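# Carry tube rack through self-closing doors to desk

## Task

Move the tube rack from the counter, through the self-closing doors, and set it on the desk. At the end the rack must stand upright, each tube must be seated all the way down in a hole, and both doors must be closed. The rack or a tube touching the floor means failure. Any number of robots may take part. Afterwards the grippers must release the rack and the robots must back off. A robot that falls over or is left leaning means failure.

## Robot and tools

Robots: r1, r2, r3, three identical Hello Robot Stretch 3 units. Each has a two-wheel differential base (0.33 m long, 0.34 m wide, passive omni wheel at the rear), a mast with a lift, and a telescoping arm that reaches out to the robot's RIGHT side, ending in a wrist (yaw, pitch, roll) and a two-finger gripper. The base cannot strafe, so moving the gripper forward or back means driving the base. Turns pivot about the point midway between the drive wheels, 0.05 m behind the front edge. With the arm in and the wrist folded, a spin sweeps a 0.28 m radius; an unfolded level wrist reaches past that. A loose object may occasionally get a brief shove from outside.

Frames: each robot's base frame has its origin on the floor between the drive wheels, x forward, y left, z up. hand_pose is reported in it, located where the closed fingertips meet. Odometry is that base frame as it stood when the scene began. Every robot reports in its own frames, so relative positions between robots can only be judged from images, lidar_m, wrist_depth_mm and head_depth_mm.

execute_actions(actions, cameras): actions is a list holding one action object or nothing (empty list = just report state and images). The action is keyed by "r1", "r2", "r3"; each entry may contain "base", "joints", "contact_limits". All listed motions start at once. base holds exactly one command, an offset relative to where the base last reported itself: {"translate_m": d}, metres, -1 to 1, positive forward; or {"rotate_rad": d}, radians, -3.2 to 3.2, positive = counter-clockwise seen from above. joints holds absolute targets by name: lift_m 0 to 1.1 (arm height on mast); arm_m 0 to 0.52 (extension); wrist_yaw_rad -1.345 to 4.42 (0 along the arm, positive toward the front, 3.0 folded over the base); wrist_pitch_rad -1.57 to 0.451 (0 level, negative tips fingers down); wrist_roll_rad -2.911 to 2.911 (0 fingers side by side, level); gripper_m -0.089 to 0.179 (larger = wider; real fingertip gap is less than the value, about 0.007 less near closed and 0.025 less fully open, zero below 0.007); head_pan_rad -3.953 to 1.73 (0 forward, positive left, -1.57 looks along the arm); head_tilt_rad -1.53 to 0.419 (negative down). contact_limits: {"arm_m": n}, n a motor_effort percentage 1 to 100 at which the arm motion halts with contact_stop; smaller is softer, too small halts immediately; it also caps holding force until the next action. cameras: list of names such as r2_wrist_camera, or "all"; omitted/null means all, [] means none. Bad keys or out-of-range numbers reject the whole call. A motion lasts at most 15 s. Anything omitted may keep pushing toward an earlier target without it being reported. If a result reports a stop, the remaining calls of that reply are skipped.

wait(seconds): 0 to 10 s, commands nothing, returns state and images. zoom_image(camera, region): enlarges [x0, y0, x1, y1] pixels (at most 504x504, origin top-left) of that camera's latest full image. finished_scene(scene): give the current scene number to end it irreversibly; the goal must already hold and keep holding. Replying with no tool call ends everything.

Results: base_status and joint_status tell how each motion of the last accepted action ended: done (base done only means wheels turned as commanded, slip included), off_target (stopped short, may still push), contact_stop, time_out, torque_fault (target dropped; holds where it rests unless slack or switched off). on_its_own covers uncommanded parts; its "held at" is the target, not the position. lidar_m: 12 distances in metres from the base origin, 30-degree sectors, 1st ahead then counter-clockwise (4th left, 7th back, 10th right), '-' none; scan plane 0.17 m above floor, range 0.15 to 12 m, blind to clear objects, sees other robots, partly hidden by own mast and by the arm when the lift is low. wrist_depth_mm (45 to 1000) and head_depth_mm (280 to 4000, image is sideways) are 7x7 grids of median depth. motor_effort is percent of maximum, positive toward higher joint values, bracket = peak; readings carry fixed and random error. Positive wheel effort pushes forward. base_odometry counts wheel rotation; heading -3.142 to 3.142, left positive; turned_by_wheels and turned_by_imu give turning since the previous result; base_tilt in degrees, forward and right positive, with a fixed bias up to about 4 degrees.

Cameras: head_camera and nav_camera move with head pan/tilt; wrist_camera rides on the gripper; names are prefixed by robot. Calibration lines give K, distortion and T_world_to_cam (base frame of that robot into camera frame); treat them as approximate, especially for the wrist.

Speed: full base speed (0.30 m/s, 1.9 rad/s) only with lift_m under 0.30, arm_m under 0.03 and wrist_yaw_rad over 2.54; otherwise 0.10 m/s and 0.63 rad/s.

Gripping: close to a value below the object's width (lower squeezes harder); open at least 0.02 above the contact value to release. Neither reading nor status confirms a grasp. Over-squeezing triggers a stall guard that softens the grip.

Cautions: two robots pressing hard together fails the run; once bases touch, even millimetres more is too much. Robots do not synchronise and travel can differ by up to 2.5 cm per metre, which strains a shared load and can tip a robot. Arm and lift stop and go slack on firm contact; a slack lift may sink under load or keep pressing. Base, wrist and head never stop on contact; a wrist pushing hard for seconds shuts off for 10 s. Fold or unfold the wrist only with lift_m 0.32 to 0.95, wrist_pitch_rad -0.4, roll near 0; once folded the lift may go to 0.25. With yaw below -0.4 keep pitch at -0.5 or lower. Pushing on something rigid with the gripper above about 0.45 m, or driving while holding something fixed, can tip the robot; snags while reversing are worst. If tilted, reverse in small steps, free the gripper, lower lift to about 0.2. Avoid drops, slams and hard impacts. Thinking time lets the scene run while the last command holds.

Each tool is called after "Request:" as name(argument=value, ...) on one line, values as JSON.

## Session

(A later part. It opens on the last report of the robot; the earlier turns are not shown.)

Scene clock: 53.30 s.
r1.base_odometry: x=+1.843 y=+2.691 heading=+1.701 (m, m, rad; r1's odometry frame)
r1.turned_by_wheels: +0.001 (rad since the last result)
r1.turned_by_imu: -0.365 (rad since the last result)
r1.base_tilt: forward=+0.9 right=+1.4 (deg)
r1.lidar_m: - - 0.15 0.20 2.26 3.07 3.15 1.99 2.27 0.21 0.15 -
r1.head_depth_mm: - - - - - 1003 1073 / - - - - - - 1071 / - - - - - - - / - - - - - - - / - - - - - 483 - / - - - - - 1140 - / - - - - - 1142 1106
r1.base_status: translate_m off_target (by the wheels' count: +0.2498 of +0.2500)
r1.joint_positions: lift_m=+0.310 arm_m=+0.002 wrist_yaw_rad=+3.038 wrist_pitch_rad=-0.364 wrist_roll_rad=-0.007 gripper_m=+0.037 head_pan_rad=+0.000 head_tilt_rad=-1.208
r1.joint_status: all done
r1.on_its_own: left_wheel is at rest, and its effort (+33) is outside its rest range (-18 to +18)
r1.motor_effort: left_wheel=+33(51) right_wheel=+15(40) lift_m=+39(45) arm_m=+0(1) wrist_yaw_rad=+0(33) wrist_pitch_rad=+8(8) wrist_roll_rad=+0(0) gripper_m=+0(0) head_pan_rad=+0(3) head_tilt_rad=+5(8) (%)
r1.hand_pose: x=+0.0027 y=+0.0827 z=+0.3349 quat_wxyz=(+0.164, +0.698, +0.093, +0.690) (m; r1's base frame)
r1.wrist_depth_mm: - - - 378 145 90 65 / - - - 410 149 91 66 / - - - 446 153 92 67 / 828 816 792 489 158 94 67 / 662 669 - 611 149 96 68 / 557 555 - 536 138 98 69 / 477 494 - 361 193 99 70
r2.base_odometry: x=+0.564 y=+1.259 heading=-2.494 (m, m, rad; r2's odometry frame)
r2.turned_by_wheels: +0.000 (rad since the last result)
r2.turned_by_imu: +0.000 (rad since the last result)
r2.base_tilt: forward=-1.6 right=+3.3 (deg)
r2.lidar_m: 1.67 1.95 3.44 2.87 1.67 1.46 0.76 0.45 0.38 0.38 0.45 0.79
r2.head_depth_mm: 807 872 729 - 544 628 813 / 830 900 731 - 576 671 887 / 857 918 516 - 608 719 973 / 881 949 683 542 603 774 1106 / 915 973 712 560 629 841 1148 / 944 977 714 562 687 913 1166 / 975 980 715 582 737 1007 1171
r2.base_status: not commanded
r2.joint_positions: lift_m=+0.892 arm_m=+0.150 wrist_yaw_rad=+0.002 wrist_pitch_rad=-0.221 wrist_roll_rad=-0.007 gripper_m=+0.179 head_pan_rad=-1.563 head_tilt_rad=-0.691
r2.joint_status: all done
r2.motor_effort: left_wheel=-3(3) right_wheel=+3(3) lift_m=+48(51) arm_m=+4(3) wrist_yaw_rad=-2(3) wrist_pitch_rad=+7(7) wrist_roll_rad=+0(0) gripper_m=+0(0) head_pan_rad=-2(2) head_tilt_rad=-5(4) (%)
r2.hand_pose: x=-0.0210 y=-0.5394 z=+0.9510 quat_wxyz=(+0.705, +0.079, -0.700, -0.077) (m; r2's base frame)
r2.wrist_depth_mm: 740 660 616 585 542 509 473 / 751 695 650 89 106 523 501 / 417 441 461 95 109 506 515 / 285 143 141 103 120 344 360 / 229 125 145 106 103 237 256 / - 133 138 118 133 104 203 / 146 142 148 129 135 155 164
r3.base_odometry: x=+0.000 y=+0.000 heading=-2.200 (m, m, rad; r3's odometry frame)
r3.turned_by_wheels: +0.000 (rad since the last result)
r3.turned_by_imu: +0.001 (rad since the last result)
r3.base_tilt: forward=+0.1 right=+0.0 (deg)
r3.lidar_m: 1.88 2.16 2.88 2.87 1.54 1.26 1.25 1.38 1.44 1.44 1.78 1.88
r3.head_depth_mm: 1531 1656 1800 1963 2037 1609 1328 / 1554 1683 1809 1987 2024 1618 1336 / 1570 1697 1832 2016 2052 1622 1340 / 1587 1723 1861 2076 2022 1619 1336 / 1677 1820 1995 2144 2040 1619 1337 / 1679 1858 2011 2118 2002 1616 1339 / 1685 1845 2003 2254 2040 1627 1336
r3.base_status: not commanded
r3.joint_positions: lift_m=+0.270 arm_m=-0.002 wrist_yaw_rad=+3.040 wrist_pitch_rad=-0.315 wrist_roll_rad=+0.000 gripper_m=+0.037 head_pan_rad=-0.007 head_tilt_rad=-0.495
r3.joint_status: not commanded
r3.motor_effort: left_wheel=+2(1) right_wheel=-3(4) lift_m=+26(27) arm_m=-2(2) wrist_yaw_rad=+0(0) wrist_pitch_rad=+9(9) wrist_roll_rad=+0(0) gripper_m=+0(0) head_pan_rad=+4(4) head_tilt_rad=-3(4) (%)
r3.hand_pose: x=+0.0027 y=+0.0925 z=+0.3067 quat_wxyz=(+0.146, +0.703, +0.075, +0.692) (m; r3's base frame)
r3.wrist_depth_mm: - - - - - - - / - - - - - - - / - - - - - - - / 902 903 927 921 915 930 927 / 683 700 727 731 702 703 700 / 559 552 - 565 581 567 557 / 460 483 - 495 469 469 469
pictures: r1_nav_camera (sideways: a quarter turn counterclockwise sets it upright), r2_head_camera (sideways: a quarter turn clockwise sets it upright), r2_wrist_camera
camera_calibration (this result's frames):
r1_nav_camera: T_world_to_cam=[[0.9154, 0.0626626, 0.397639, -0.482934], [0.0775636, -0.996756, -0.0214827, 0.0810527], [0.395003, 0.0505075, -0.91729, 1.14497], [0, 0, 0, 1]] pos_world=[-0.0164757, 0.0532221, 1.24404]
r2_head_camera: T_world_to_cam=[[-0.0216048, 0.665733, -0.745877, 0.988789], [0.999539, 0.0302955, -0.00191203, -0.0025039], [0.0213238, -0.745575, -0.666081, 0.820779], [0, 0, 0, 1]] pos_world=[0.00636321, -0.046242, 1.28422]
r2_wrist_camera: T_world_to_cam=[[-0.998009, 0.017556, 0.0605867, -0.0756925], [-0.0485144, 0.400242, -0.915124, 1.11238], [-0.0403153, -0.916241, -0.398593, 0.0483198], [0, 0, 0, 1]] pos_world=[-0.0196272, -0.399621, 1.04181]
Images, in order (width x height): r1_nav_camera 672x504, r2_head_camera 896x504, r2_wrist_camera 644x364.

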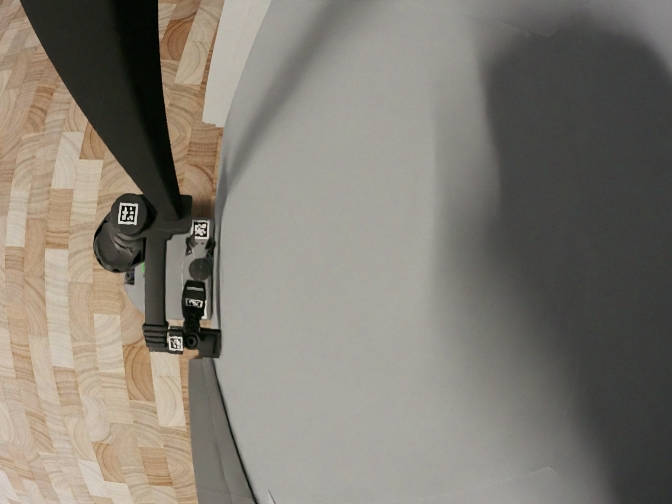

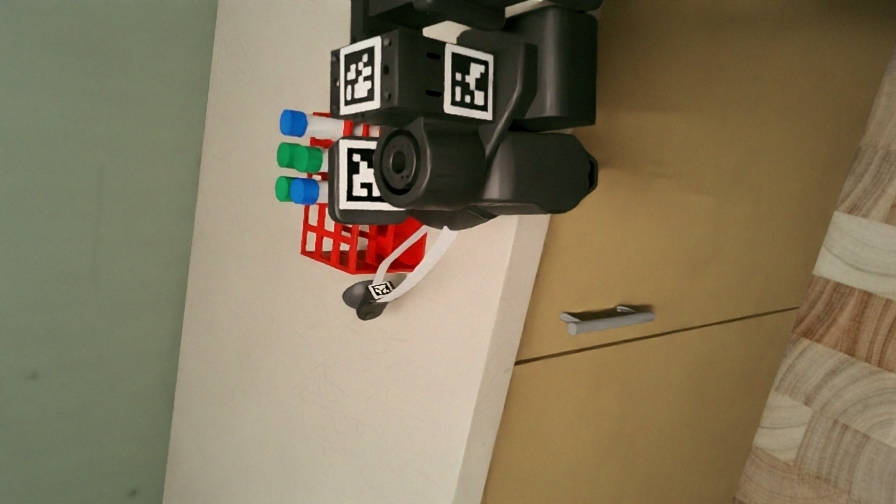

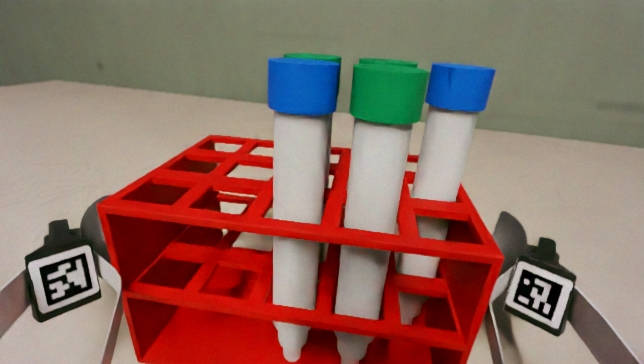

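Request:
execute_actions(actions=[{"r1":{"base":{"translate_m":-0.42},"joints":{"lift_m":0.29}},"r2":{"joints":{"gripper_m":0.09}}}], cameras=["r2_wrist_camera"])

Request:
execute_actions(actions=[{"r1":{"base":{"rotate_rad":1.55},"joints":{"lift_m":0.34,"head_pan_rad":-1.57,"head_tilt_rad":-0.9}}}], cameras=[])

Request:
execute_actions(actions=[{"r1":{"base":{"translate_m":-0.15},"joints":{"wrist_yaw_rad":0,"wrist_pitch_rad":-0.3,"gripper_m":0.0}}}], cameras=["r1_nav_camera","r2_head_camera"])

Scene clock: 57.73 s.
r1.base_odometry: x=+1.898 y=+2.275 heading=+1.701 (m, m, rad; r1's odometry frame)
r1.turned_by_wheels: +0.000 (rad since the last result)
r1.turned_by_imu: +0.001 (rad since the last result)
r1.base_tilt: forward=+0.9 right=+1.4 (deg)
r1.lidar_m: 0.47 0.48 0.66 1.49 2.25 2.85 2.75 1.61 2.66 1.52 0.53 0.48
r1.head_depth_mm: 437 546 727 982 1228 1153 1077 / 437 546 725 1084 1250 1172 1068 / 437 547 727 1082 1250 1182 - / 438 547 727 1082 1257 1192 - / 438 547 727 1084 1260 1191 - / 437 547 727 1084 1260 1167 - / 437 547 729 1088 1256 1169 1095
r1.base_status: done
r1.joint_positions: lift_m=+0.290 arm_m=+0.002 wrist_yaw_rad=+3.038 wrist_pitch_rad=-0.364 wrist_roll_rad=-0.007 gripper_m=+0.037 head_pan_rad=-0.004 head_tilt_rad=-1.198
r1.joint_status: all done
r1.motor_effort: left_wheel=-2(23) right_wheel=+0(14) lift_m=+35(36) arm_m=+0(0) wrist_yaw_rad=+0(2) wrist_pitch_rad=+8(8) wrist_roll_rad=+0(1) gripper_m=+0(0) head_pan_rad=+2(2) head_tilt_rad=-1(4) (%)
r1.hand_pose: x=+0.0027 y=+0.0827 z=+0.3151 quat_wxyz=(+0.164, +0.698, +0.093, +0.690) (m; r1's base frame)
r1.wrist_depth_mm: - - - - 916 590 495 / - - - - 932 643 500 / - - - - 923 657 500 / 776 782 782 786 780 723 516 / 635 635 - 631 633 638 515 / 526 540 - 537 543 537 497 / 461 480 - - 460 456 459
r2.base_odometry: x=+0.564 y=+1.259 heading=-2.494 (m, m, rad; r2's odometry frame)
r2.turned_by_wheels: +0.000 (rad since the last result)
r2.turned_by_imu: +0.000 (rad since the last result)
r2.base_tilt: forward=-1.6 right=+3.2 (deg)
r2.lidar_m: 1.67 1.94 3.41 2.87 1.68 1.46 0.76 0.44 0.38 0.38 0.45 0.78
r2.head_depth_mm: 806 873 730 - 544 629 815 / 828 900 718 - 576 671 887 / 856 918 522 - 608 719 971 / 885 946 709 543 603 773 1103 / 911 970 712 560 629 840 1144 / 943 976 713 562 686 914 1170 / 978 979 715 582 737 1007 1172
r2.base_status: not commanded
r2.joint_positions: lift_m=+0.892 arm_m=+0.150 wrist_yaw_rad=+0.001 wrist_pitch_rad=-0.216 wrist_roll_rad=-0.005 gripper_m=+0.102 head_pan_rad=-1.563 head_tilt_rad=-0.691
r2.joint_status: gripper_m off_target (ended at +0.102, target +0.090)
r2.on_its_own: gripper_m is held at +0.101, not at your +0.090, by its stall guard, which is still easing
r2.motor_effort: left_wheel=-3(3) right_wheel=+3(2) lift_m=+48(48) arm_m=+4(4) wrist_yaw_rad=-2(2) wrist_pitch_rad=+5(7) wrist_roll_rad=-1(1) gripper_m=-29(100) head_pan_rad=-3(3) head_tilt_rad=-4(4) (%)
r2.hand_pose: x=-0.0212 y=-0.5398 z=+0.9522 quat_wxyz=(+0.705, +0.077, -0.701, -0.076) (m; r2's base frame)
r2.wrist_depth_mm: 709 661 620 574 535 500 469 / 746 691 667 95 111 539 505 / 429 444 461 102 118 546 521 / 291 147 135 108 126 346 370 / 225 142 154 112 118 257 262 / - 156 141 123 138 180 203 / 148 150 150 143 136 162 166
r3.base_odometry: x=+0.000 y=+0.000 heading=-2.200 (m, m, rad; r3's odometry frame)
r3.turned_by_wheels: +0.000 (rad since the last result)
r3.turned_by_imu: +0.001 (rad since the last result)
r3.base_tilt: forward=+0.1 right=+0.0 (deg)
r3.lidar_m: 1.61 1.61 2.89 2.87 1.54 1.26 1.25 1.38 1.44 1.44 1.77 1.89
r3.head_depth_mm: 1537 1654 1782 1954 2017 1618 1332 / 1558 1677 1825 1999 2037 1617 1324 / 1569 1704 1835 2017 2037 1618 1332 / 1584 1712 1867 2069 2053 1611 1334 / 1685 1817 1971 2168 2039 1626 1338 / 1702 1849 2008 2154 1826 1621 1335 / 1698 1871 2030 2159 1740 1620 1341
r3.base_status: not commanded
r3.joint_positions: lift_m=+0.270 arm_m=-0.002 wrist_yaw_rad=+3.040 wrist_pitch_rad=-0.315 wrist_roll_rad=+0.000 gripper_m=+0.037 head_pan_rad=-0.007 head_tilt_rad=-0.495
r3.joint_status: not commanded
r3.motor_effort: left_wheel=+2(2) right_wheel=-3(3) lift_m=+27(27) arm_m=-2(2) wrist_yaw_rad=+0(0) wrist_pitch_rad=+9(9) wrist_roll_rad=+1(0) gripper_m=+0(0) head_pan_rad=+5(5) head_tilt_rad=-4(3) (%)
r3.hand_pose: x=+0.0027 y=+0.0925 z=+0.3067 quat_wxyz=(+0.146, +0.703, +0.075, +0.692) (m; r3's base frame)
r3.wrist_depth_mm: - - - - - - - / - - - - - - - / - - - - - - - / 893 907 920 929 925 944 931 / 687 697 734 730 704 699 709 / 553 553 - 561 580 555 565 / 465 480 - 503 467 472 468
pictures: r2_wrist_camera
camera_calibration (this result's frames):
r2_wrist_camera: T_world_to_cam=[[-0.998103, 0.0187855, 0.058628, -0.0733596], [-0.046436, 0.39553, -0.917279, 1.11327], [-0.0404206, -0.918261, -0.393907, 0.0428819], [0, 0, 0, 1]] pos_world=[-0.0197912, -0.399578, 1.04237]
Images, in order (width x height): r2_wrist_camera 644x364.

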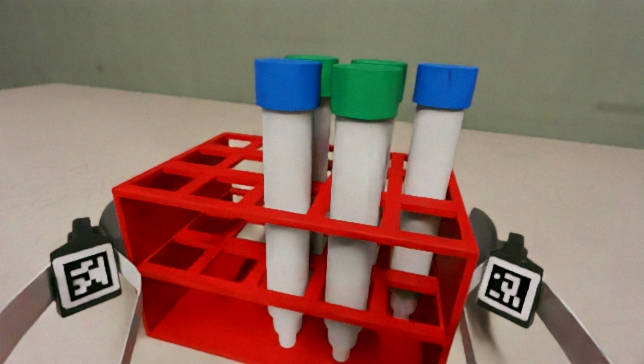

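Scene clock: 60.93 s.
r1.base_odometry: x=+1.898 y=+2.275 heading=-3.032 (m, m, rad; r1's odometry frame)
r1.turned_by_wheels: +1.550 (rad since the last result)
r1.turned_by_imu: +1.547 (rad since the last result)
r1.base_tilt: forward=+1.0 right=+1.3 (deg)
r1.lidar_m: 1.35 2.24 2.88 2.75 2.83 2.67 1.71 0.55 0.49 0.47 0.48 0.64
r1.head_depth_mm: 377 442 530 662 880 1118 1080 / 377 440 529 660 878 1177 1100 / 377 440 528 658 878 1181 1120 / 376 440 528 658 876 1181 - / 376 439 526 656 873 1181 1090 / 375 438 526 656 871 1182 1082 / 375 438 525 655 868 1188 1090
r1.base_status: done
r1.joint_positions: lift_m=+0.340 arm_m=+0.002 wrist_yaw_rad=+3.038 wrist_pitch_rad=-0.364 wrist_roll_rad=-0.007 gripper_m=+0.037 head_pan_rad=-1.563 head_tilt_rad=-0.902
r1.joint_status: all done
r1.motor_effort: left_wheel=-3(9) right_wheel=+2(5) lift_m=+44(45) arm_m=+0(0) wrist_yaw_rad=+0(1) wrist_pitch_rad=+8(8) wrist_roll_rad=+1(0) gripper_m=+0(0) head_pan_rad=-4(45) head_tilt_rad=+2(27) (%)
r1.hand_pose: x=+0.0027 y=+0.0827 z=+0.3648 quat_wxyz=(+0.164, +0.698, +0.093, +0.690) (m; r1's base frame)
r1.wrist_depth_mm: - - - - - - - / - - - - - - - / - - - - - - - / 871 882 884 873 906 857 886 / 714 708 - 714 709 718 707 / 588 587 - 594 615 584 591 / 512 508 - 526 506 510 511
r2.base_odometry: x=+0.564 y=+1.259 heading=-2.494 (m, m, rad; r2's odometry frame)
r2.turned_by_wheels: +0.000 (rad since the last result)
r2.turned_by_imu: +0.000 (rad since the last result)
r2.base_tilt: forward=-1.6 right=+3.2 (deg)
r2.lidar_m: 1.67 1.95 3.43 2.87 1.68 1.46 0.76 0.44 0.38 0.39 0.45 0.79
r2.head_depth_mm: 807 870 728 - 543 629 813 / 831 900 717 - 575 669 888 / 856 917 531 - 608 719 972 / 882 943 708 550 603 775 1102 / 914 971 713 559 629 840 1148 / 946 975 712 562 685 916 1171 / 978 981 716 582 735 1004 1178
r2.base_status: not commanded
r2.joint_positions: lift_m=+0.892 arm_m=+0.150 wrist_yaw_rad=+0.001 wrist_pitch_rad=-0.216 wrist_roll_rad=-0.005 gripper_m=+0.115 head_pan_rad=-1.563 head_tilt_rad=-0.691
r2.joint_status: not commanded
r2.on_its_own: gripper_m is held at +0.114, not at your +0.090, by its stall guard, which is still easing
r2.motor_effort: left_wheel=-2(3) right_wheel=+3(3) lift_m=+48(47) arm_m=+3(3) wrist_yaw_rad=-2(2) wrist_pitch_rad=+5(5) wrist_roll_rad=-1(1) gripper_m=-22(29) head_pan_rad=-3(3) head_tilt_rad=-4(4) (%)
r2.hand_pose: x=-0.0212 y=-0.5399 z=+0.9522 quat_wxyz=(+0.705, +0.077, -0.701, -0.076) (m; r2's base frame)
r2.wrist_depth_mm: 726 664 621 574 544 509 477 / 743 702 647 96 110 528 508 / 429 457 459 102 117 538 518 / 292 149 136 110 123 352 367 / 229 142 153 113 114 253 261 / - 153 165 122 135 - 204 / 148 149 150 142 120 159 165
r3.base_odometry: x=+0.000 y=+0.000 heading=-2.200 (m, m, rad; r3's odometry frame)
r3.turned_by_wheels: +0.000 (rad since the last result)
r3.turned_by_imu: +0.001 (rad since the last result)
r3.base_tilt: forward=+0.1 right=+0.0 (deg)
r3.lidar_m: 1.48 1.47 2.87 2.86 1.55 1.27 1.25 1.39 1.44 1.43 1.79 1.89
r3.head_depth_mm: 1534 1655 1781 1949 2035 1608 1330 / 1556 1683 1818 1985 2049 1603 1335 / 1579 1700 1851 2013 2039 1613 1330 / 1582 1721 1870 2070 2030 1611 1339 / 1690 1821 1975 2174 1893 1619 1337 / 1707 1838 2008 1792 1736 1619 1335 / 1690 1815 2010 2169 1975 1626 1338
r3.base_status: not commanded
r3.joint_positions: lift_m=+0.270 arm_m=-0.002 wrist_yaw_rad=+3.040 wrist_pitch_rad=-0.315 wrist_roll_rad=+0.000 gripper_m=+0.037 head_pan_rad=-0.007 head_tilt_rad=-0.495
r3.joint_status: not commanded
r3.motor_effort: left_wheel=+1(2) right_wheel=-3(3) lift_m=+27(27) arm_m=-2(2) wrist_yaw_rad=+0(0) wrist_pitch_rad=+9(9) wrist_roll_rad=+1(1) gripper_m=+0(0) head_pan_rad=+4(4) head_tilt_rad=-3(3) (%)
r3.hand_pose: x=+0.0027 y=+0.0925 z=+0.3067 quat_wxyz=(+0.146, +0.703, +0.075, +0.692) (m; r3's base frame)
r3.wrist_depth_mm: - - - - - - - / - - - - - - - / - - - - - - - / 903 913 893 920 907 926 928 / 689 687 727 734 695 687 700 / 550 551 - 563 582 559 568 / 461 483 - 503 474 466 470
pictures: none
No camera images: the call's "cameras" was empty. Leave "cameras" out to get every camera's image.

Scene clock: 63.60 s.
r1.base_odometry: x=+2.047 y=+2.291 heading=-3.032 (m, m, rad; r1's odometry frame)
r1.turned_by_wheels: +0.000 (rad since the last result)
r1.turned_by_imu: +0.000 (rad since the last result)
r1.base_tilt: forward=+1.1 right=+1.2 (deg)
r1.lidar_m: 1.37 2.39 2.87 2.74 1.61 2.52 1.73 0.57 0.43 0.47 0.48 0.65
r1.head_depth_mm: 380 444 515 587 699 1093 1083 / 380 444 532 668 819 1090 1099 / 380 445 534 667 884 1179 - / 380 444 533 665 884 1192 1102 / 379 444 532 665 882 1182 1084 / 379 443 531 664 882 1188 1085 / 379 442 530 661 880 1183 1091
r1.base_status: done
r1.joint_positions: lift_m=+0.340 arm_m=+0.002 wrist_yaw_rad=+0.002 wrist_pitch_rad=-0.319 wrist_roll_rad=-0.007 gripper_m=+0.000 head_pan_rad=-1.563 head_tilt_rad=-0.902
r1.joint_status: all done
r1.motor_effort: left_wheel=-2(7) right_wheel=+2(3) lift_m=+44(44) arm_m=+0(0) wrist_yaw_rad=-1(3) wrist_pitch_rad=+9(10) wrist_roll_rad=+0(1) gripper_m=-2(78) head_pan_rad=-3(3) head_tilt_rad=+2(1) (%)
r1.hand_pose: x=-0.0211 y=-0.3826 z=+0.3752 quat_wxyz=(+0.701, +0.114, -0.695, -0.112) (m; r1's base frame)
r1.wrist_depth_mm: 195 196 199 202 204 208 186 / 208 209 214 217 222 225 193 / 223 226 229 234 239 241 202 / 241 244 249 254 258 258 203 / 261 266 269 - 283 277 204 / 284 291 293 - 311 279 211 / 316 318 333 340 347 298 223
r2.base_odometry: x=+0.564 y=+1.259 heading=-2.494 (m, m, rad; r2's odometry frame)
r2.turned_by_wheels: +0.000 (rad since the last result)
r2.turned_by_imu: +0.000 (rad since the last result)
r2.base_tilt: forward=-1.6 right=+3.3 (deg)
r2.lidar_m: 1.67 1.95 3.42 2.88 1.68 1.46 0.76 0.44 0.38 0.38 0.45 0.79
r2.head_depth_mm: 807 870 729 - 544 628 814 / 828 898 716 - 575 670 885 / 856 917 531 - 607 720 974 / 883 946 710 542 603 776 1104 / 912 971 713 560 628 838 1147 / 945 974 713 562 686 913 1167 / 979 980 716 582 734 1004 1174
r2.base_status: not commanded
r2.joint_positions: lift_m=+0.892 arm_m=+0.150 wrist_yaw_rad=+0.001 wrist_pitch_rad=-0.216 wrist_roll_rad=-0.005 gripper_m=+0.118 head_pan_rad=-1.563 head_tilt_rad=-0.691
r2.joint_status: not commanded
r2.on_its_own: gripper_m is held at +0.117, not at your +0.090, by its stall guard, which is not easing now
r2.motor_effort: left_wheel=-3(3) right_wheel=+3(3) lift_m=+48(48) arm_m=+3(4) wrist_yaw_rad=-2(2) wrist_pitch_rad=+5(5) wrist_roll_rad=-1(1) gripper_m=-21(23) head_pan_rad=-3(2) head_tilt_rad=-4(4) (%)
r2.hand_pose: x=-0.0212 y=-0.5398 z=+0.9521 quat_wxyz=(+0.705, +0.077, -0.701, -0.076) (m; r2's base frame)
r2.wrist_depth_mm: 709 670 629 573 531 508 475 / 746 714 647 95 109 535 503 / 428 438 455 100 116 546 522 / 290 148 135 108 123 346 363 / 230 141 153 112 113 251 260 / - 153 165 122 138 - 201 / 148 149 150 142 121 162 165
r3.base_odometry: x=+0.000 y=+0.000 heading=-2.200 (m, m, rad; r3's odometry frame)
r3.turned_by_wheels: +0.000 (rad since the last result)
r3.turned_by_imu: +0.001 (rad since the last result)
r3.base_tilt: forward=+0.1 right=+0.0 (deg)
r3.lidar_m: 1.41 2.16 2.88 2.86 1.54 1.26 1.25 1.38 1.44 1.44 1.78 1.89
r3.head_depth_mm: 1539 1654 1783 1974 2020 1614 1338 / 1560 1670 1809 1980 2035 1602 1331 / 1572 1705 1847 2020 2029 1620 1337 / 1586 1721 1866 2075 2047 1615 1336 / 1679 1814 1983 2077 1794 1619 1340 / 1657 1787 1976 2122 1908 1619 1343 / 1689 1880 2033 2256 2055 1631 1337
r3.base_status: not commanded
r3.joint_positions: lift_m=+0.270 arm_m=-0.002 wrist_yaw_rad=+3.040 wrist_pitch_rad=-0.315 wrist_roll_rad=+0.000 gripper_m=+0.037 head_pan_rad=-0.007 head_tilt_rad=-0.495
r3.joint_status: not commanded
r3.motor_effort: left_wheel=+1(2) right_wheel=-3(3) lift_m=+27(27) arm_m=-1(1) wrist_yaw_rad=+0(0) wrist_pitch_rad=+9(10) wrist_roll_rad=+0(0) gripper_m=+0(0) head_pan_rad=+4(4) head_tilt_rad=-3(3) (%)
r3.hand_pose: x=+0.0027 y=+0.0925 z=+0.3067 quat_wxyz=(+0.146, +0.703, +0.075, +0.692) (m; r3's base frame)
r3.wrist_depth_mm: - - - - - - - / - - - - - - - / - - - - - - - / 897 927 905 931 909 932 923 / 690 695 728 726 690 697 708 / 551 553 - 561 581 563 564 / 464 478 - 503 467 469 472
pictures: r1_nav_camera (sideways: a quarter turn counterclockwise sets it upright), r2_head_camera (sideways: a quarter turn clockwise sets it upright)
camera_calibration (this result's frames):
r1_nav_camera: T_world_to_cam=[[0.0682514, -0.752974, 0.654501, -0.812382], [-0.996126, -0.087894, 0.00275794, 0.0560474], [0.05545, -0.652154, -0.756056, 0.937467], [0, 0, 0, 1]] pos_world=[0.059294, 0.00459539, 1.24033]
r2_head_camera: T_world_to_cam=[[-0.0216048, 0.665733, -0.745877, 0.98879], [0.999539, 0.0302955, -0.00191203, -0.0025039], [0.0213238, -0.745575, -0.666081, 0.820779], [0, 0, 0, 1]] pos_world=[0.00636321, -0.046242, 1.28422]
Images, in order (width x height): r1_nav_camera 672x504, r2_head_camera 896x504.

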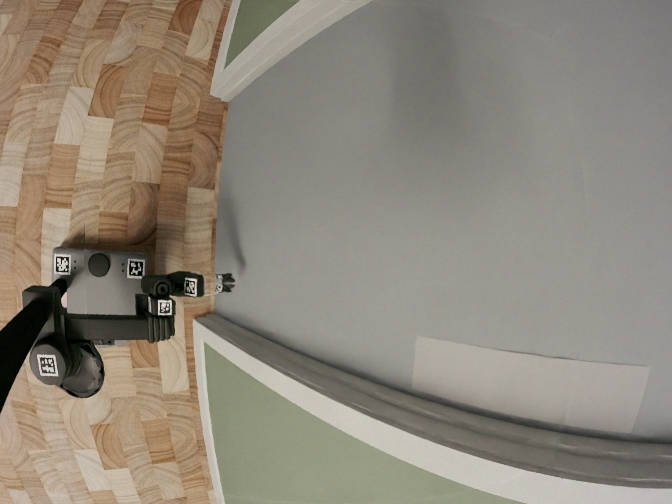

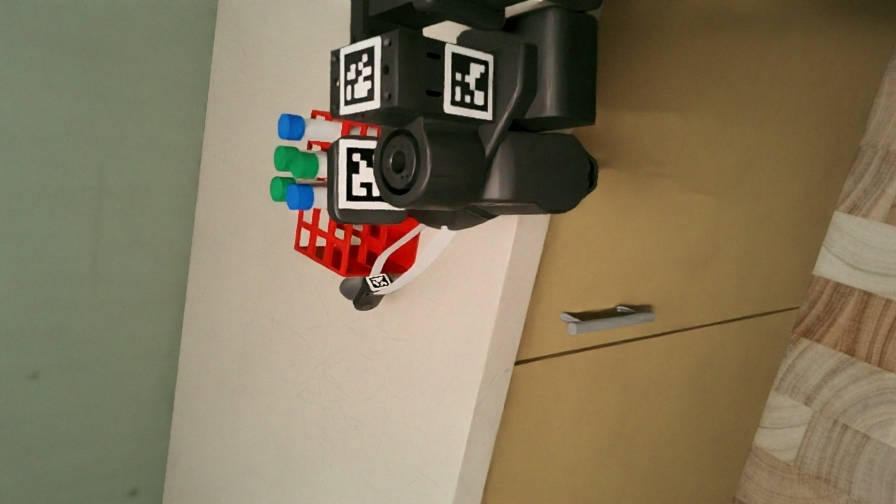

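Request:
execute_actions(actions=[{"r1":{"base":{"translate_m":0.06},"joints":{"wrist_pitch_rad":0,"lift_m":0.25}},"r2":{"joints":{"gripper_m":0.179}}}], cameras=[])

Request:
execute_actions(actions=[{"r1":{"joints":{"arm_m":0.3}},"r2":{"joints":{"arm_m":0.05}}}], cameras=["r1_nav_camera","r2_head_camera","r2_wrist_camera"])

Scene clock: 66.00 s.
r1.base_odometry: x=+1.987 y=+2.285 heading=-3.032 (m, m, rad; r1's odometry frame)
r1.turned_by_wheels: +0.000 (rad since the last result)
r1.turned_by_imu: -0.001 (rad since the last result)
r1.base_tilt: forward=+1.0 right=+1.3 (deg)
r1.lidar_m: 1.36 2.34 2.87 2.74 2.82 2.59 1.73 0.57 0.46 0.47 0.48 0.65
r1.head_depth_mm: 379 442 531 659 777 1087 1082 / 379 443 531 665 885 1164 1098 / 379 443 532 663 883 1175 1118 / 378 442 531 663 881 1194 1099 / 377 442 529 662 880 1183 1086 / 378 441 530 660 876 1184 1088 / 377 440 528 659 877 1184 1085
r1.base_status: done
r1.joint_positions: lift_m=+0.250 arm_m=+0.002 wrist_yaw_rad=+0.001 wrist_pitch_rad=-0.021 wrist_roll_rad=-0.007 gripper_m=+0.000 head_pan_rad=-1.563 head_tilt_rad=-0.902
r1.joint_status: all done
r1.motor_effort: left_wheel=-3(5) right_wheel=+1(4) lift_m=+35(38) arm_m=+0(0) wrist_yaw_rad=-1(2) wrist_pitch_rad=+10(11) wrist_roll_rad=+0(1) gripper_m=-2(2) head_pan_rad=-3(3) head_tilt_rad=+1(1) (%)
r1.hand_pose: x=-0.0211 y=-0.4026 z=+0.3594 quat_wxyz=(+0.710, +0.008, -0.704, -0.007) (m; r1's base frame)
r1.wrist_depth_mm: 202 205 207 210 216 217 221 / 207 211 214 216 220 225 227 / 212 217 221 225 226 232 236 / 220 224 226 231 233 240 241 / 228 229 234 - 242 248 247 / 235 238 242 - 252 256 255 / 242 246 251 256 260 265 261
r2.base_odometry: x=+0.564 y=+1.259 heading=-2.494 (m, m, rad; r2's odometry frame)
r2.turned_by_wheels: +0.000 (rad since the last result)
r2.turned_by_imu: +0.000 (rad since the last result)
r2.base_tilt: forward=-1.6 right=+3.2 (deg)
r2.lidar_m: 1.67 1.95 3.45 2.87 1.68 1.46 0.76 0.45 0.39 0.38 0.45 0.79
r2.head_depth_mm: 807 873 730 - 544 628 815 / 828 900 717 - 576 670 888 / 856 918 535 - 607 720 970 / 883 945 684 543 604 775 1107 / 914 970 712 560 629 839 1144 / 946 977 714 562 685 916 1167 / 979 982 716 581 734 1005 1170
r2.base_status: not commanded
r2.joint_positions: lift_m=+0.892 arm_m=+0.150 wrist_yaw_rad=+0.001 wrist_pitch_rad=-0.220 wrist_roll_rad=-0.005 gripper_m=+0.179 head_pan_rad=-1.563 head_tilt_rad=-0.691
r2.joint_status: all done
r2.motor_effort: left_wheel=-3(3) right_wheel=+2(3) lift_m=+48(47) arm_m=+3(3) wrist_yaw_rad=-2(2) wrist_pitch_rad=+6(6) wrist_roll_rad=-1(1) gripper_m=+0(88) head_pan_rad=-3(3) head_tilt_rad=-5(4) (%)
r2.hand_pose: x=-0.0212 y=-0.5395 z=+0.9513 quat_wxyz=(+0.705, +0.078, -0.701, -0.077) (m; r2's base frame)
r2.wrist_depth_mm: 716 647 614 564 531 503 475 / 735 690 670 93 108 526 501 / 418 436 454 99 115 534 515 / 284 145 135 107 121 340 359 / 229 138 151 111 117 252 259 / - 150 137 121 134 104 204 / 147 146 149 142 123 159 164
r3.base_odometry: x=+0.000 y=+0.000 heading=-2.200 (m, m, rad; r3's odometry frame)
r3.turned_by_wheels: +0.000 (rad since the last result)
r3.turned_by_imu: +0.001 (rad since the last result)
r3.base_tilt: forward=+0.1 right=+0.1 (deg)
r3.lidar_m: 1.43 2.15 2.89 2.86 1.55 1.26 1.26 1.38 1.44 1.44 1.78 1.89
r3.head_depth_mm: 1546 1641 1786 1972 2037 1607 1334 / 1562 1665 1812 1994 2030 1597 1329 / 1570 1688 1842 2018 2053 1617 1336 / 1588 1722 1870 2073 2042 1621 1332 / 1681 1829 1977 2124 1850 1613 1336 / 1710 1849 1977 1824 1714 1630 1339 / 1300 1845 2045 2250 2048 1630 1347
r3.base_status: not commanded
r3.joint_positions: lift_m=+0.270 arm_m=-0.002 wrist_yaw_rad=+3.040 wrist_pitch_rad=-0.315 wrist_roll_rad=+0.000 gripper_m=+0.037 head_pan_rad=-0.007 head_tilt_rad=-0.495
r3.joint_status: not commanded
r3.motor_effort: left_wheel=+2(3) right_wheel=-3(3) lift_m=+27(27) arm_m=-2(1) wrist_yaw_rad=+0(0) wrist_pitch_rad=+10(9) wrist_roll_rad=+0(0) gripper_m=+0(0) head_pan_rad=+4(4) head_tilt_rad=-3(3) (%)
r3.hand_pose: x=+0.0027 y=+0.0925 z=+0.3067 quat_wxyz=(+0.146, +0.703, +0.075, +0.692) (m; r3's base frame)
r3.wrist_depth_mm: - - - - - - - / - - - - - - - / - - - - - - - / 899 907 930 930 941 941 930 / 681 686 734 731 695 695 707 / 552 548 - 563 580 567 565 / 462 476 - 499 466 474 474
pictures: none
No camera images: the call's "cameras" was empty. Leave "cameras" out to get every camera's image.

Scene clock: 69.77 s.
r1.base_odometry: x=+1.987 y=+2.285 heading=-3.033 (m, m, rad; r1's odometry frame)
r1.turned_by_wheels: +0.000 (rad since the last result)
r1.turned_by_imu: -0.021 (rad since the last result)
r1.base_tilt: forward=+1.1 right=+1.3 (deg)
r1.lidar_m: 1.27 2.32 2.89 2.74 2.81 2.59 1.90 0.58 0.46 0.67 0.66 0.71
r1.head_depth_mm: 2154 2203 1991 742 778 1101 1077 / 647 784 1877 1657 1402 1156 1079 / 619 727 879 1104 1388 1227 1104 / 593 691 826 1026 1290 1226 1104 / 570 659 781 958 1244 1231 1089 / 546 630 741 899 1140 1229 1088 / 526 603 703 844 1055 1235 1089
r1.base_status: not commanded
r1.joint_positions: lift_m=+0.250 arm_m=+0.298 wrist_yaw_rad=+0.193 wrist_pitch_rad=-0.023 wrist_roll_rad=-0.006 gripper_m=+0.000 head_pan_rad=-1.564 head_tilt_rad=-0.899
r1.joint_status: all done
r1.on_its_own: wrist_yaw_rad is held at +0.179, not at your +0.000, by its stall guard, which is not easing now; arm_m is at rest, and its effort (+29) is outside its rest range (-14 to +14); wrist_yaw_rad is at rest, and its effort (-17) is outside its rest range (-12 to +12)
r1.motor_effort: left_wheel=-6(11) right_wheel=+8(13) lift_m=+35(35) arm_m=+29(47) wrist_yaw_rad=-17(93) wrist_pitch_rad=+11(18) wrist_roll_rad=+0(0) gripper_m=-4(10) head_pan_rad=-2(3) head_tilt_rad=+0(1) (%)
r1.hand_pose: x=+0.0276 y=-0.6937 z=+0.3590 quat_wxyz=(+0.707, +0.076, -0.700, +0.060) (m; r1's base frame)
r1.wrist_depth_mm: 138 144 152 162 172 184 197 / 142 148 156 166 177 190 205 / 146 152 161 171 183 196 212 / 150 157 167 177 190 204 221 / 154 161 170 183 197 211 230 / 158 165 173 - 206 220 240 / 163 171 185 197 211 230 250
r2.base_odometry: x=+0.564 y=+1.259 heading=-2.494 (m, m, rad; r2's odometry frame)
r2.turned_by_wheels: +0.000 (rad since the last result)
r2.turned_by_imu: +0.000 (rad since the last result)
r2.base_tilt: forward=-1.6 right=+3.2 (deg)
r2.lidar_m: 1.67 1.94 3.44 2.87 1.68 1.46 0.76 0.44 0.39 0.39 0.45 0.79
r2.head_depth_mm: 806 874 700 580 - - 868 / 831 901 655 572 - - 916 / 856 917 536 572 - - 987 / 884 946 658 575 624 774 1104 / 914 970 709 569 628 835 1145 / 944 974 713 563 685 913 1168 / 976 979 715 582 736 1007 1172
r2.base_status: not commanded
r2.joint_positions: lift_m=+0.892 arm_m=+0.050 wrist_yaw_rad=+0.001 wrist_pitch_rad=-0.220 wrist_roll_rad=-0.005 gripper_m=+0.179 head_pan_rad=-1.563 head_tilt_rad=-0.691
r2.joint_status: all done
r2.motor_effort: left_wheel=-3(3) right_wheel=+3(3) lift_m=+48(48) arm_m=-4(4) wrist_yaw_rad=-2(2) wrist_pitch_rad=+6(6) wrist_roll_rad=-1(1) gripper_m=+1(0) head_pan_rad=-2(3) head_tilt_rad=-4(4) (%)
r2.hand_pose: x=-0.0212 y=-0.4401 z=+0.9513 quat_wxyz=(+0.705, +0.078, -0.701, -0.077) (m; r2's base frame)
r2.wrist_depth_mm: 825 769 720 661 613 592 556 / 840 817 762 190 640 630 581 / 418 442 246 202 437 562 592 / 290 302 267 219 306 344 363 / 231 226 231 227 236 261 259 / - 180 183 187 193 192 202 / 153 151 152 156 159 161 163
r3.base_odometry: x=+0.000 y=+0.000 heading=-2.200 (m, m, rad; r3's odometry frame)
r3.turned_by_wheels: +0.000 (rad since the last result)
r3.turned_by_imu: +0.001 (rad since the last result)
r3.base_tilt: forward=+0.1 right=+0.1 (deg)
r3.lidar_m: 1.43 2.24 2.88 2.87 1.55 1.26 1.25 1.38 1.44 1.44 1.78 1.89
r3.head_depth_mm: 1536 1667 1800 1957 2030 1601 1330 / 1557 1685 1825 1984 2040 1603 1330 / 1567 1690 1846 2026 2038 1620 1332 / 1582 1721 1860 2064 2041 1614 1329 / 1917 2080 2242 2370 1831 1622 1337 / 1884 2001 2136 2298 1718 1613 1343 / 1325 1949 2138 2339 2049 1614 1334
r3.base_status: not commanded
r3.joint_positions: lift_m=+0.270 arm_m=-0.002 wrist_yaw_rad=+3.040 wrist_pitch_rad=-0.315 wrist_roll_rad=+0.000 gripper_m=+0.037 head_pan_rad=-0.007 head_tilt_rad=-0.495
r3.joint_status: not commanded
r3.motor_effort: left_wheel=+2(2) right_wheel=-3(3) lift_m=+28(27) arm_m=-1(2) wrist_yaw_rad=+0(0) wrist_pitch_rad=+9(9) wrist_roll_rad=+1(1) gripper_m=+1(0) head_pan_rad=+5(3) head_tilt_rad=-3(3) (%)
r3.hand_pose: x=+0.0027 y=+0.0925 z=+0.3067 quat_wxyz=(+0.146, +0.703, +0.075, +0.692) (m; r3's base frame)
r3.wrist_depth_mm: - - - - - - - / - - - - - - - / - - - - - - - / 903 912 904 917 938 932 941 / 676 692 722 725 699 703 721 / 558 553 - 562 584 552 564 / 463 484 - 500 466 468 470
pictures: r1_nav_camera (sideways: a quarter turn counterclockwise sets it upright), r2_head_camera (sideways: a quarter turn clockwise sets it upright), r2_wrist_camera
camera_calibration (this result's frames):
r1_nav_camera: T_world_to_cam=[[0.0672785, -0.750859, 0.657027, -0.815668], [-0.996237, -0.0866161, 0.00302717, 0.0556976], [0.0546361, -0.654758, -0.753861, 0.934617], [0, 0, 0, 1]] pos_world=[0.0593011, 0.00432096, 1.24032]
r2_head_camera: T_world_to_cam=[[-0.0216049, 0.665741, -0.74587, 0.988781], [0.999539, 0.0302956, -0.0019118, -0.0025042], [0.0213238, -0.745568, -0.666088, 0.820789], [0, 0, 0, 1]] pos_world=[0.00636322, -0.0462418, 1.28422]
r2_wrist_camera: T_world_to_cam=[[-0.998102, 0.0185524, 0.0587248, -0.0753725], [-0.0464542, 0.399231, -0.915673, 1.07301], [-0.0404327, -0.916663, -0.397611, 0.138318], [0, 0, 0, 1]] pos_world=[-0.0197909, -0.30019, 1.04195]
Images, in order (width x height): r1_nav_camera 672x504, r2_head_camera 896x504, r2_wrist_camera 644x364.

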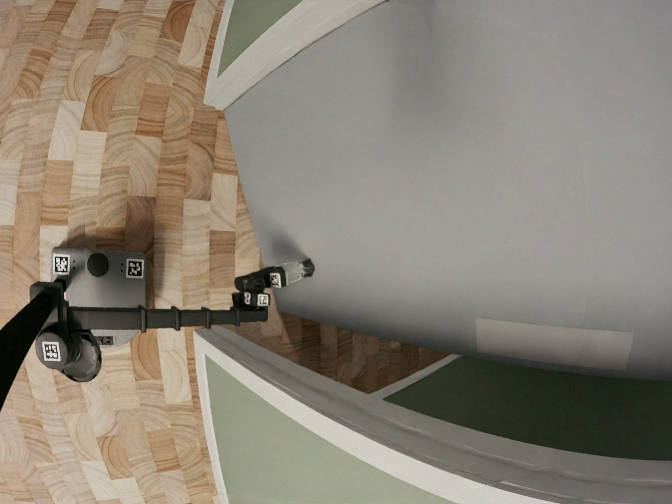

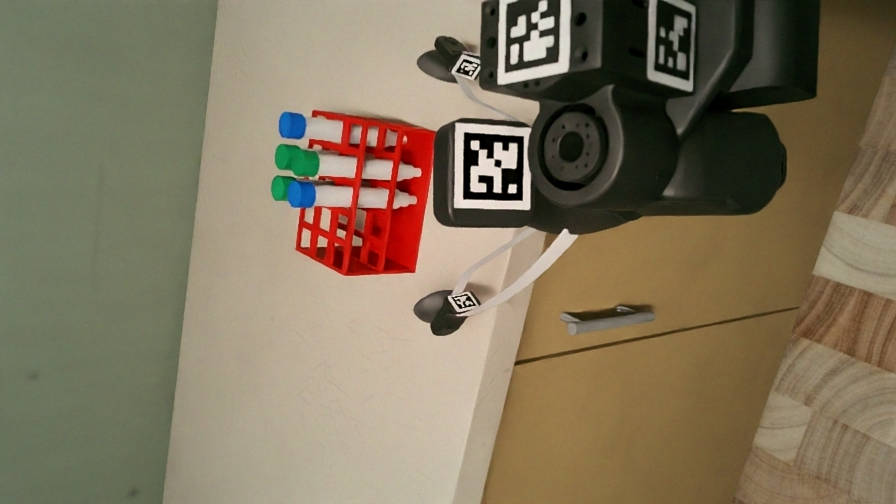

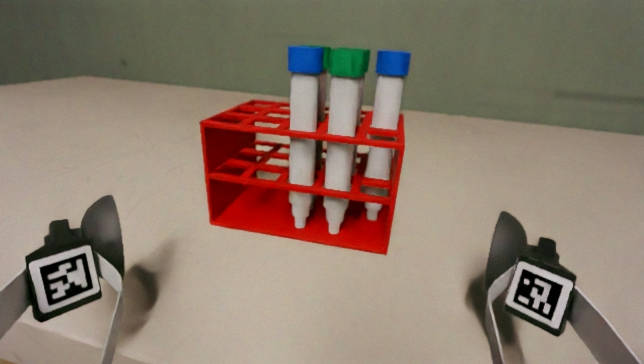

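Request:
execute_actions(actions=[{"r1":{"joints":{"arm_m":0.0,"wrist_yaw_rad":0.1}},"r2":{"base":{"rotate_rad":-0.2},"joints":{"arm_m":0.0}}}], cameras=["r1_nav_camera","r2_wrist_camera"])

Scene clock: 74.47 s.
r1.base_odometry: x=+1.987 y=+2.285 heading=-3.032 (m, m, rad; r1's odometry frame)
r1.turned_by_wheels: +0.000 (rad since the last result)
r1.turned_by_imu: +0.000 (rad since the last result)
r1.base_tilt: forward=+0.9 right=+1.3 (deg)
r1.lidar_m: 1.28 2.33 2.90 2.75 2.82 2.60 1.89 0.59 0.46 0.51 0.52 0.66
r1.head_depth_mm: 427 501 607 690 776 1098 1085 / 424 496 598 750 957 1155 1101 / 420 491 590 738 983 1215 1122 / 416 485 581 725 960 1200 1085 / 412 480 573 712 941 1207 1087 / 408 474 566 704 919 1184 1088 / 403 468 558 689 898 1190 1089
r1.base_status: not commanded
r1.joint_positions: lift_m=+0.250 arm_m=+0.002 wrist_yaw_rad=+0.100 wrist_pitch_rad=-0.020 wrist_roll_rad=-0.006 gripper_m=+0.000 head_pan_rad=-1.564 head_tilt_rad=-0.899
r1.joint_status: all done
joint sent to its limit — the command would take r1.arm_m past its lower limit, so that joint was sent only as far as its limit.
r1.motor_effort: left_wheel=-2(3) right_wheel=+0(8) lift_m=+35(35) arm_m=-5(32) wrist_yaw_rad=+0(66) wrist_pitch_rad=+10(11) wrist_roll_rad=+0(0) gripper_m=-3(7) head_pan_rad=-3(2) head_tilt_rad=-1(1) (%)
r1.hand_pose: x=+0.0041 y=-0.4017 z=+0.3597 quat_wxyz=(+0.709, +0.043, -0.703, +0.028) (m; r1's base frame)
r1.wrist_depth_mm: 242 244 246 250 252 256 260 / 251 252 254 258 262 264 268 / 257 258 263 264 267 273 276 / 264 267 270 275 278 281 283 / 273 277 278 - 286 290 293 / 280 285 287 - 298 300 304 / 291 294 302 305 309 311 310
r2.base_odometry: x=+0.564 y=+1.259 heading=-2.694 (m, m, rad; r2's odometry frame)
r2.turned_by_wheels: -0.200 (rad since the last result)
r2.turned_by_imu: -0.203 (rad since the last result)
r2.base_tilt: forward=-1.6 right=+3.2 (deg)
r2.lidar_m: 1.67 1.77 2.57 3.71 1.93 1.49 1.46 0.51 0.39 0.38 0.41 0.59
r2.head_depth_mm: 813 883 701 571 492 - - / 823 894 702 556 542 - - / 830 906 705 565 - - - / 840 920 589 550 570 744 1012 / 851 924 545 559 586 751 1105 / 861 928 713 561 591 770 1107 / 873 938 714 563 611 794 1127
r2.base_status: done
r2.joint_positions: lift_m=+0.892 arm_m=+0.003 wrist_yaw_rad=+0.001 wrist_pitch_rad=-0.220 wrist_roll_rad=-0.005 gripper_m=+0.179 head_pan_rad=-1.563 head_tilt_rad=-0.691
r2.joint_status: all done
joint sent to its limit — the command would take r2.arm_m past its lower limit, so that joint was sent only as far as its limit.
r2.motor_effort: left_wheel=+2(4) right_wheel=-4(7) lift_m=+49(48) arm_m=-4(5) wrist_yaw_rad=-2(2) wrist_pitch_rad=+6(6) wrist_roll_rad=-1(1) gripper_m=+1(0) head_pan_rad=-3(3) head_tilt_rad=-3(4) (%)
r2.hand_pose: x=-0.0212 y=-0.3930 z=+0.9513 quat_wxyz=(+0.705, +0.078, -0.701, -0.077) (m; r2's base frame)
r2.wrist_depth_mm: 732 705 685 691 676 666 646 / 762 304 253 711 722 699 706 / 392 255 264 492 529 563 602 / 284 270 266 323 333 347 364 / 229 225 230 238 244 263 261 / - 181 185 188 192 192 203 / 174 169 167 165 163 163 163
r3.base_odometry: x=+0.000 y=+0.000 heading=-2.200 (m, m, rad; r3's odometry frame)
r3.turned_by_wheels: +0.000 (rad since the last result)
r3.turned_by_imu: +0.001 (rad since the last result)
r3.base_tilt: forward=+0.1 right=+0.0 (deg)
r3.lidar_m: 1.43 2.18 2.88 2.87 1.55 1.26 1.25 1.38 1.44 1.44 1.78 1.89
r3.head_depth_mm: 1534 1664 1799 1954 2026 1614 1324 / 1552 1676 1829 1987 2030 1616 1329 / 1574 1691 1840 2013 2041 1622 1339 / 1582 1725 1875 2067 2036 1617 1333 / 1723 1870 2036 2159 1826 1622 1328 / 1742 1855 2011 1830 1712 1614 1337 / 1319 1873 2059 2260 2074 1619 1339
r3.base_status: not commanded
r3.joint_positions: lift_m=+0.270 arm_m=-0.002 wrist_yaw_rad=+3.040 wrist_pitch_rad=-0.315 wrist_roll_rad=+0.000 gripper_m=+0.037 head_pan_rad=-0.007 head_tilt_rad=-0.495
r3.joint_status: not commanded
r3.motor_effort: left_wheel=+2(2) right_wheel=-3(3) lift_m=+27(27) arm_m=-2(2) wrist_yaw_rad=+0(0) wrist_pitch_rad=+9(10) wrist_roll_rad=+1(0) gripper_m=+0(0) head_pan_rad=+4(3) head_tilt_rad=-4(3) (%)
r3.hand_pose: x=+0.0027 y=+0.0925 z=+0.3067 quat_wxyz=(+0.146, +0.703, +0.075, +0.692) (m; r3's base frame)
r3.wrist_depth_mm: - - - - - - - / - - - - - - - / - - - - - - - / 891 892 887 919 927 935 938 / 695 672 721 735 704 708 702 / 555 553 - 554 579 570 570 / 464 480 - 496 466 470 468
pictures: r1_nav_camera (sideways: a quarter turn counterclockwise sets it upright), r2_wrist_camera
camera_calibration (this result's frames):
r1_nav_camera: T_world_to_cam=[[0.0672787, -0.750859, 0.657027, -0.815668], [-0.996237, -0.0866163, 0.00302718, 0.0556976], [0.0546363, -0.654759, -0.753861, 0.934617], [0, 0, 0, 1]] pos_world=[0.0593011, 0.00432096, 1.24032]
r2_wrist_camera: T_world_to_cam=[[-0.998098, 0.0187793, 0.0587247, -0.0762126], [-0.0463633, 0.399241, -0.915673, 1.05421], [-0.0406411, -0.916654, -0.397611, 0.181497], [0, 0, 0, 1]] pos_world=[-0.0198148, -0.253083, 1.04195]
Images, in order (width x height): r1_nav_camera 672x504, r2_wrist_camera 644x364.

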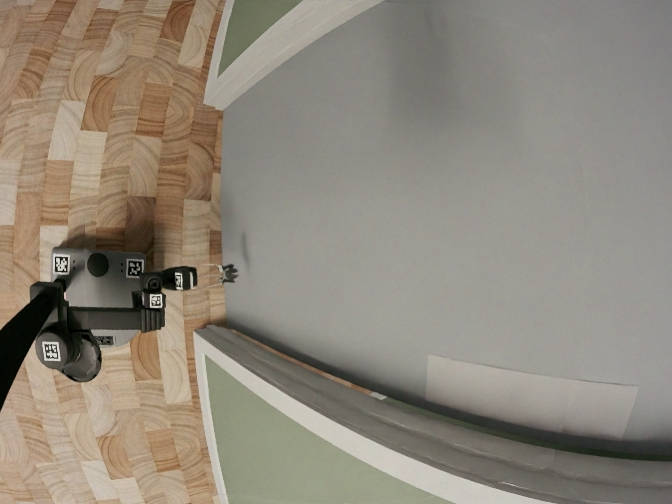

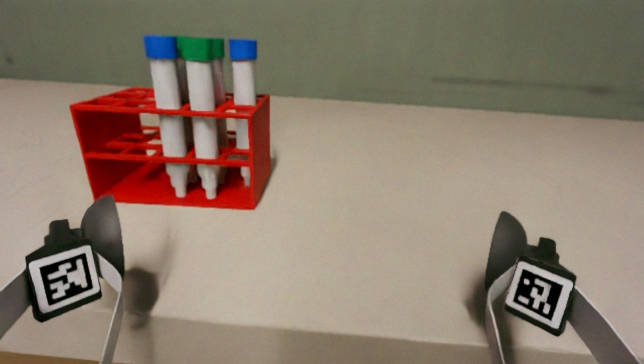

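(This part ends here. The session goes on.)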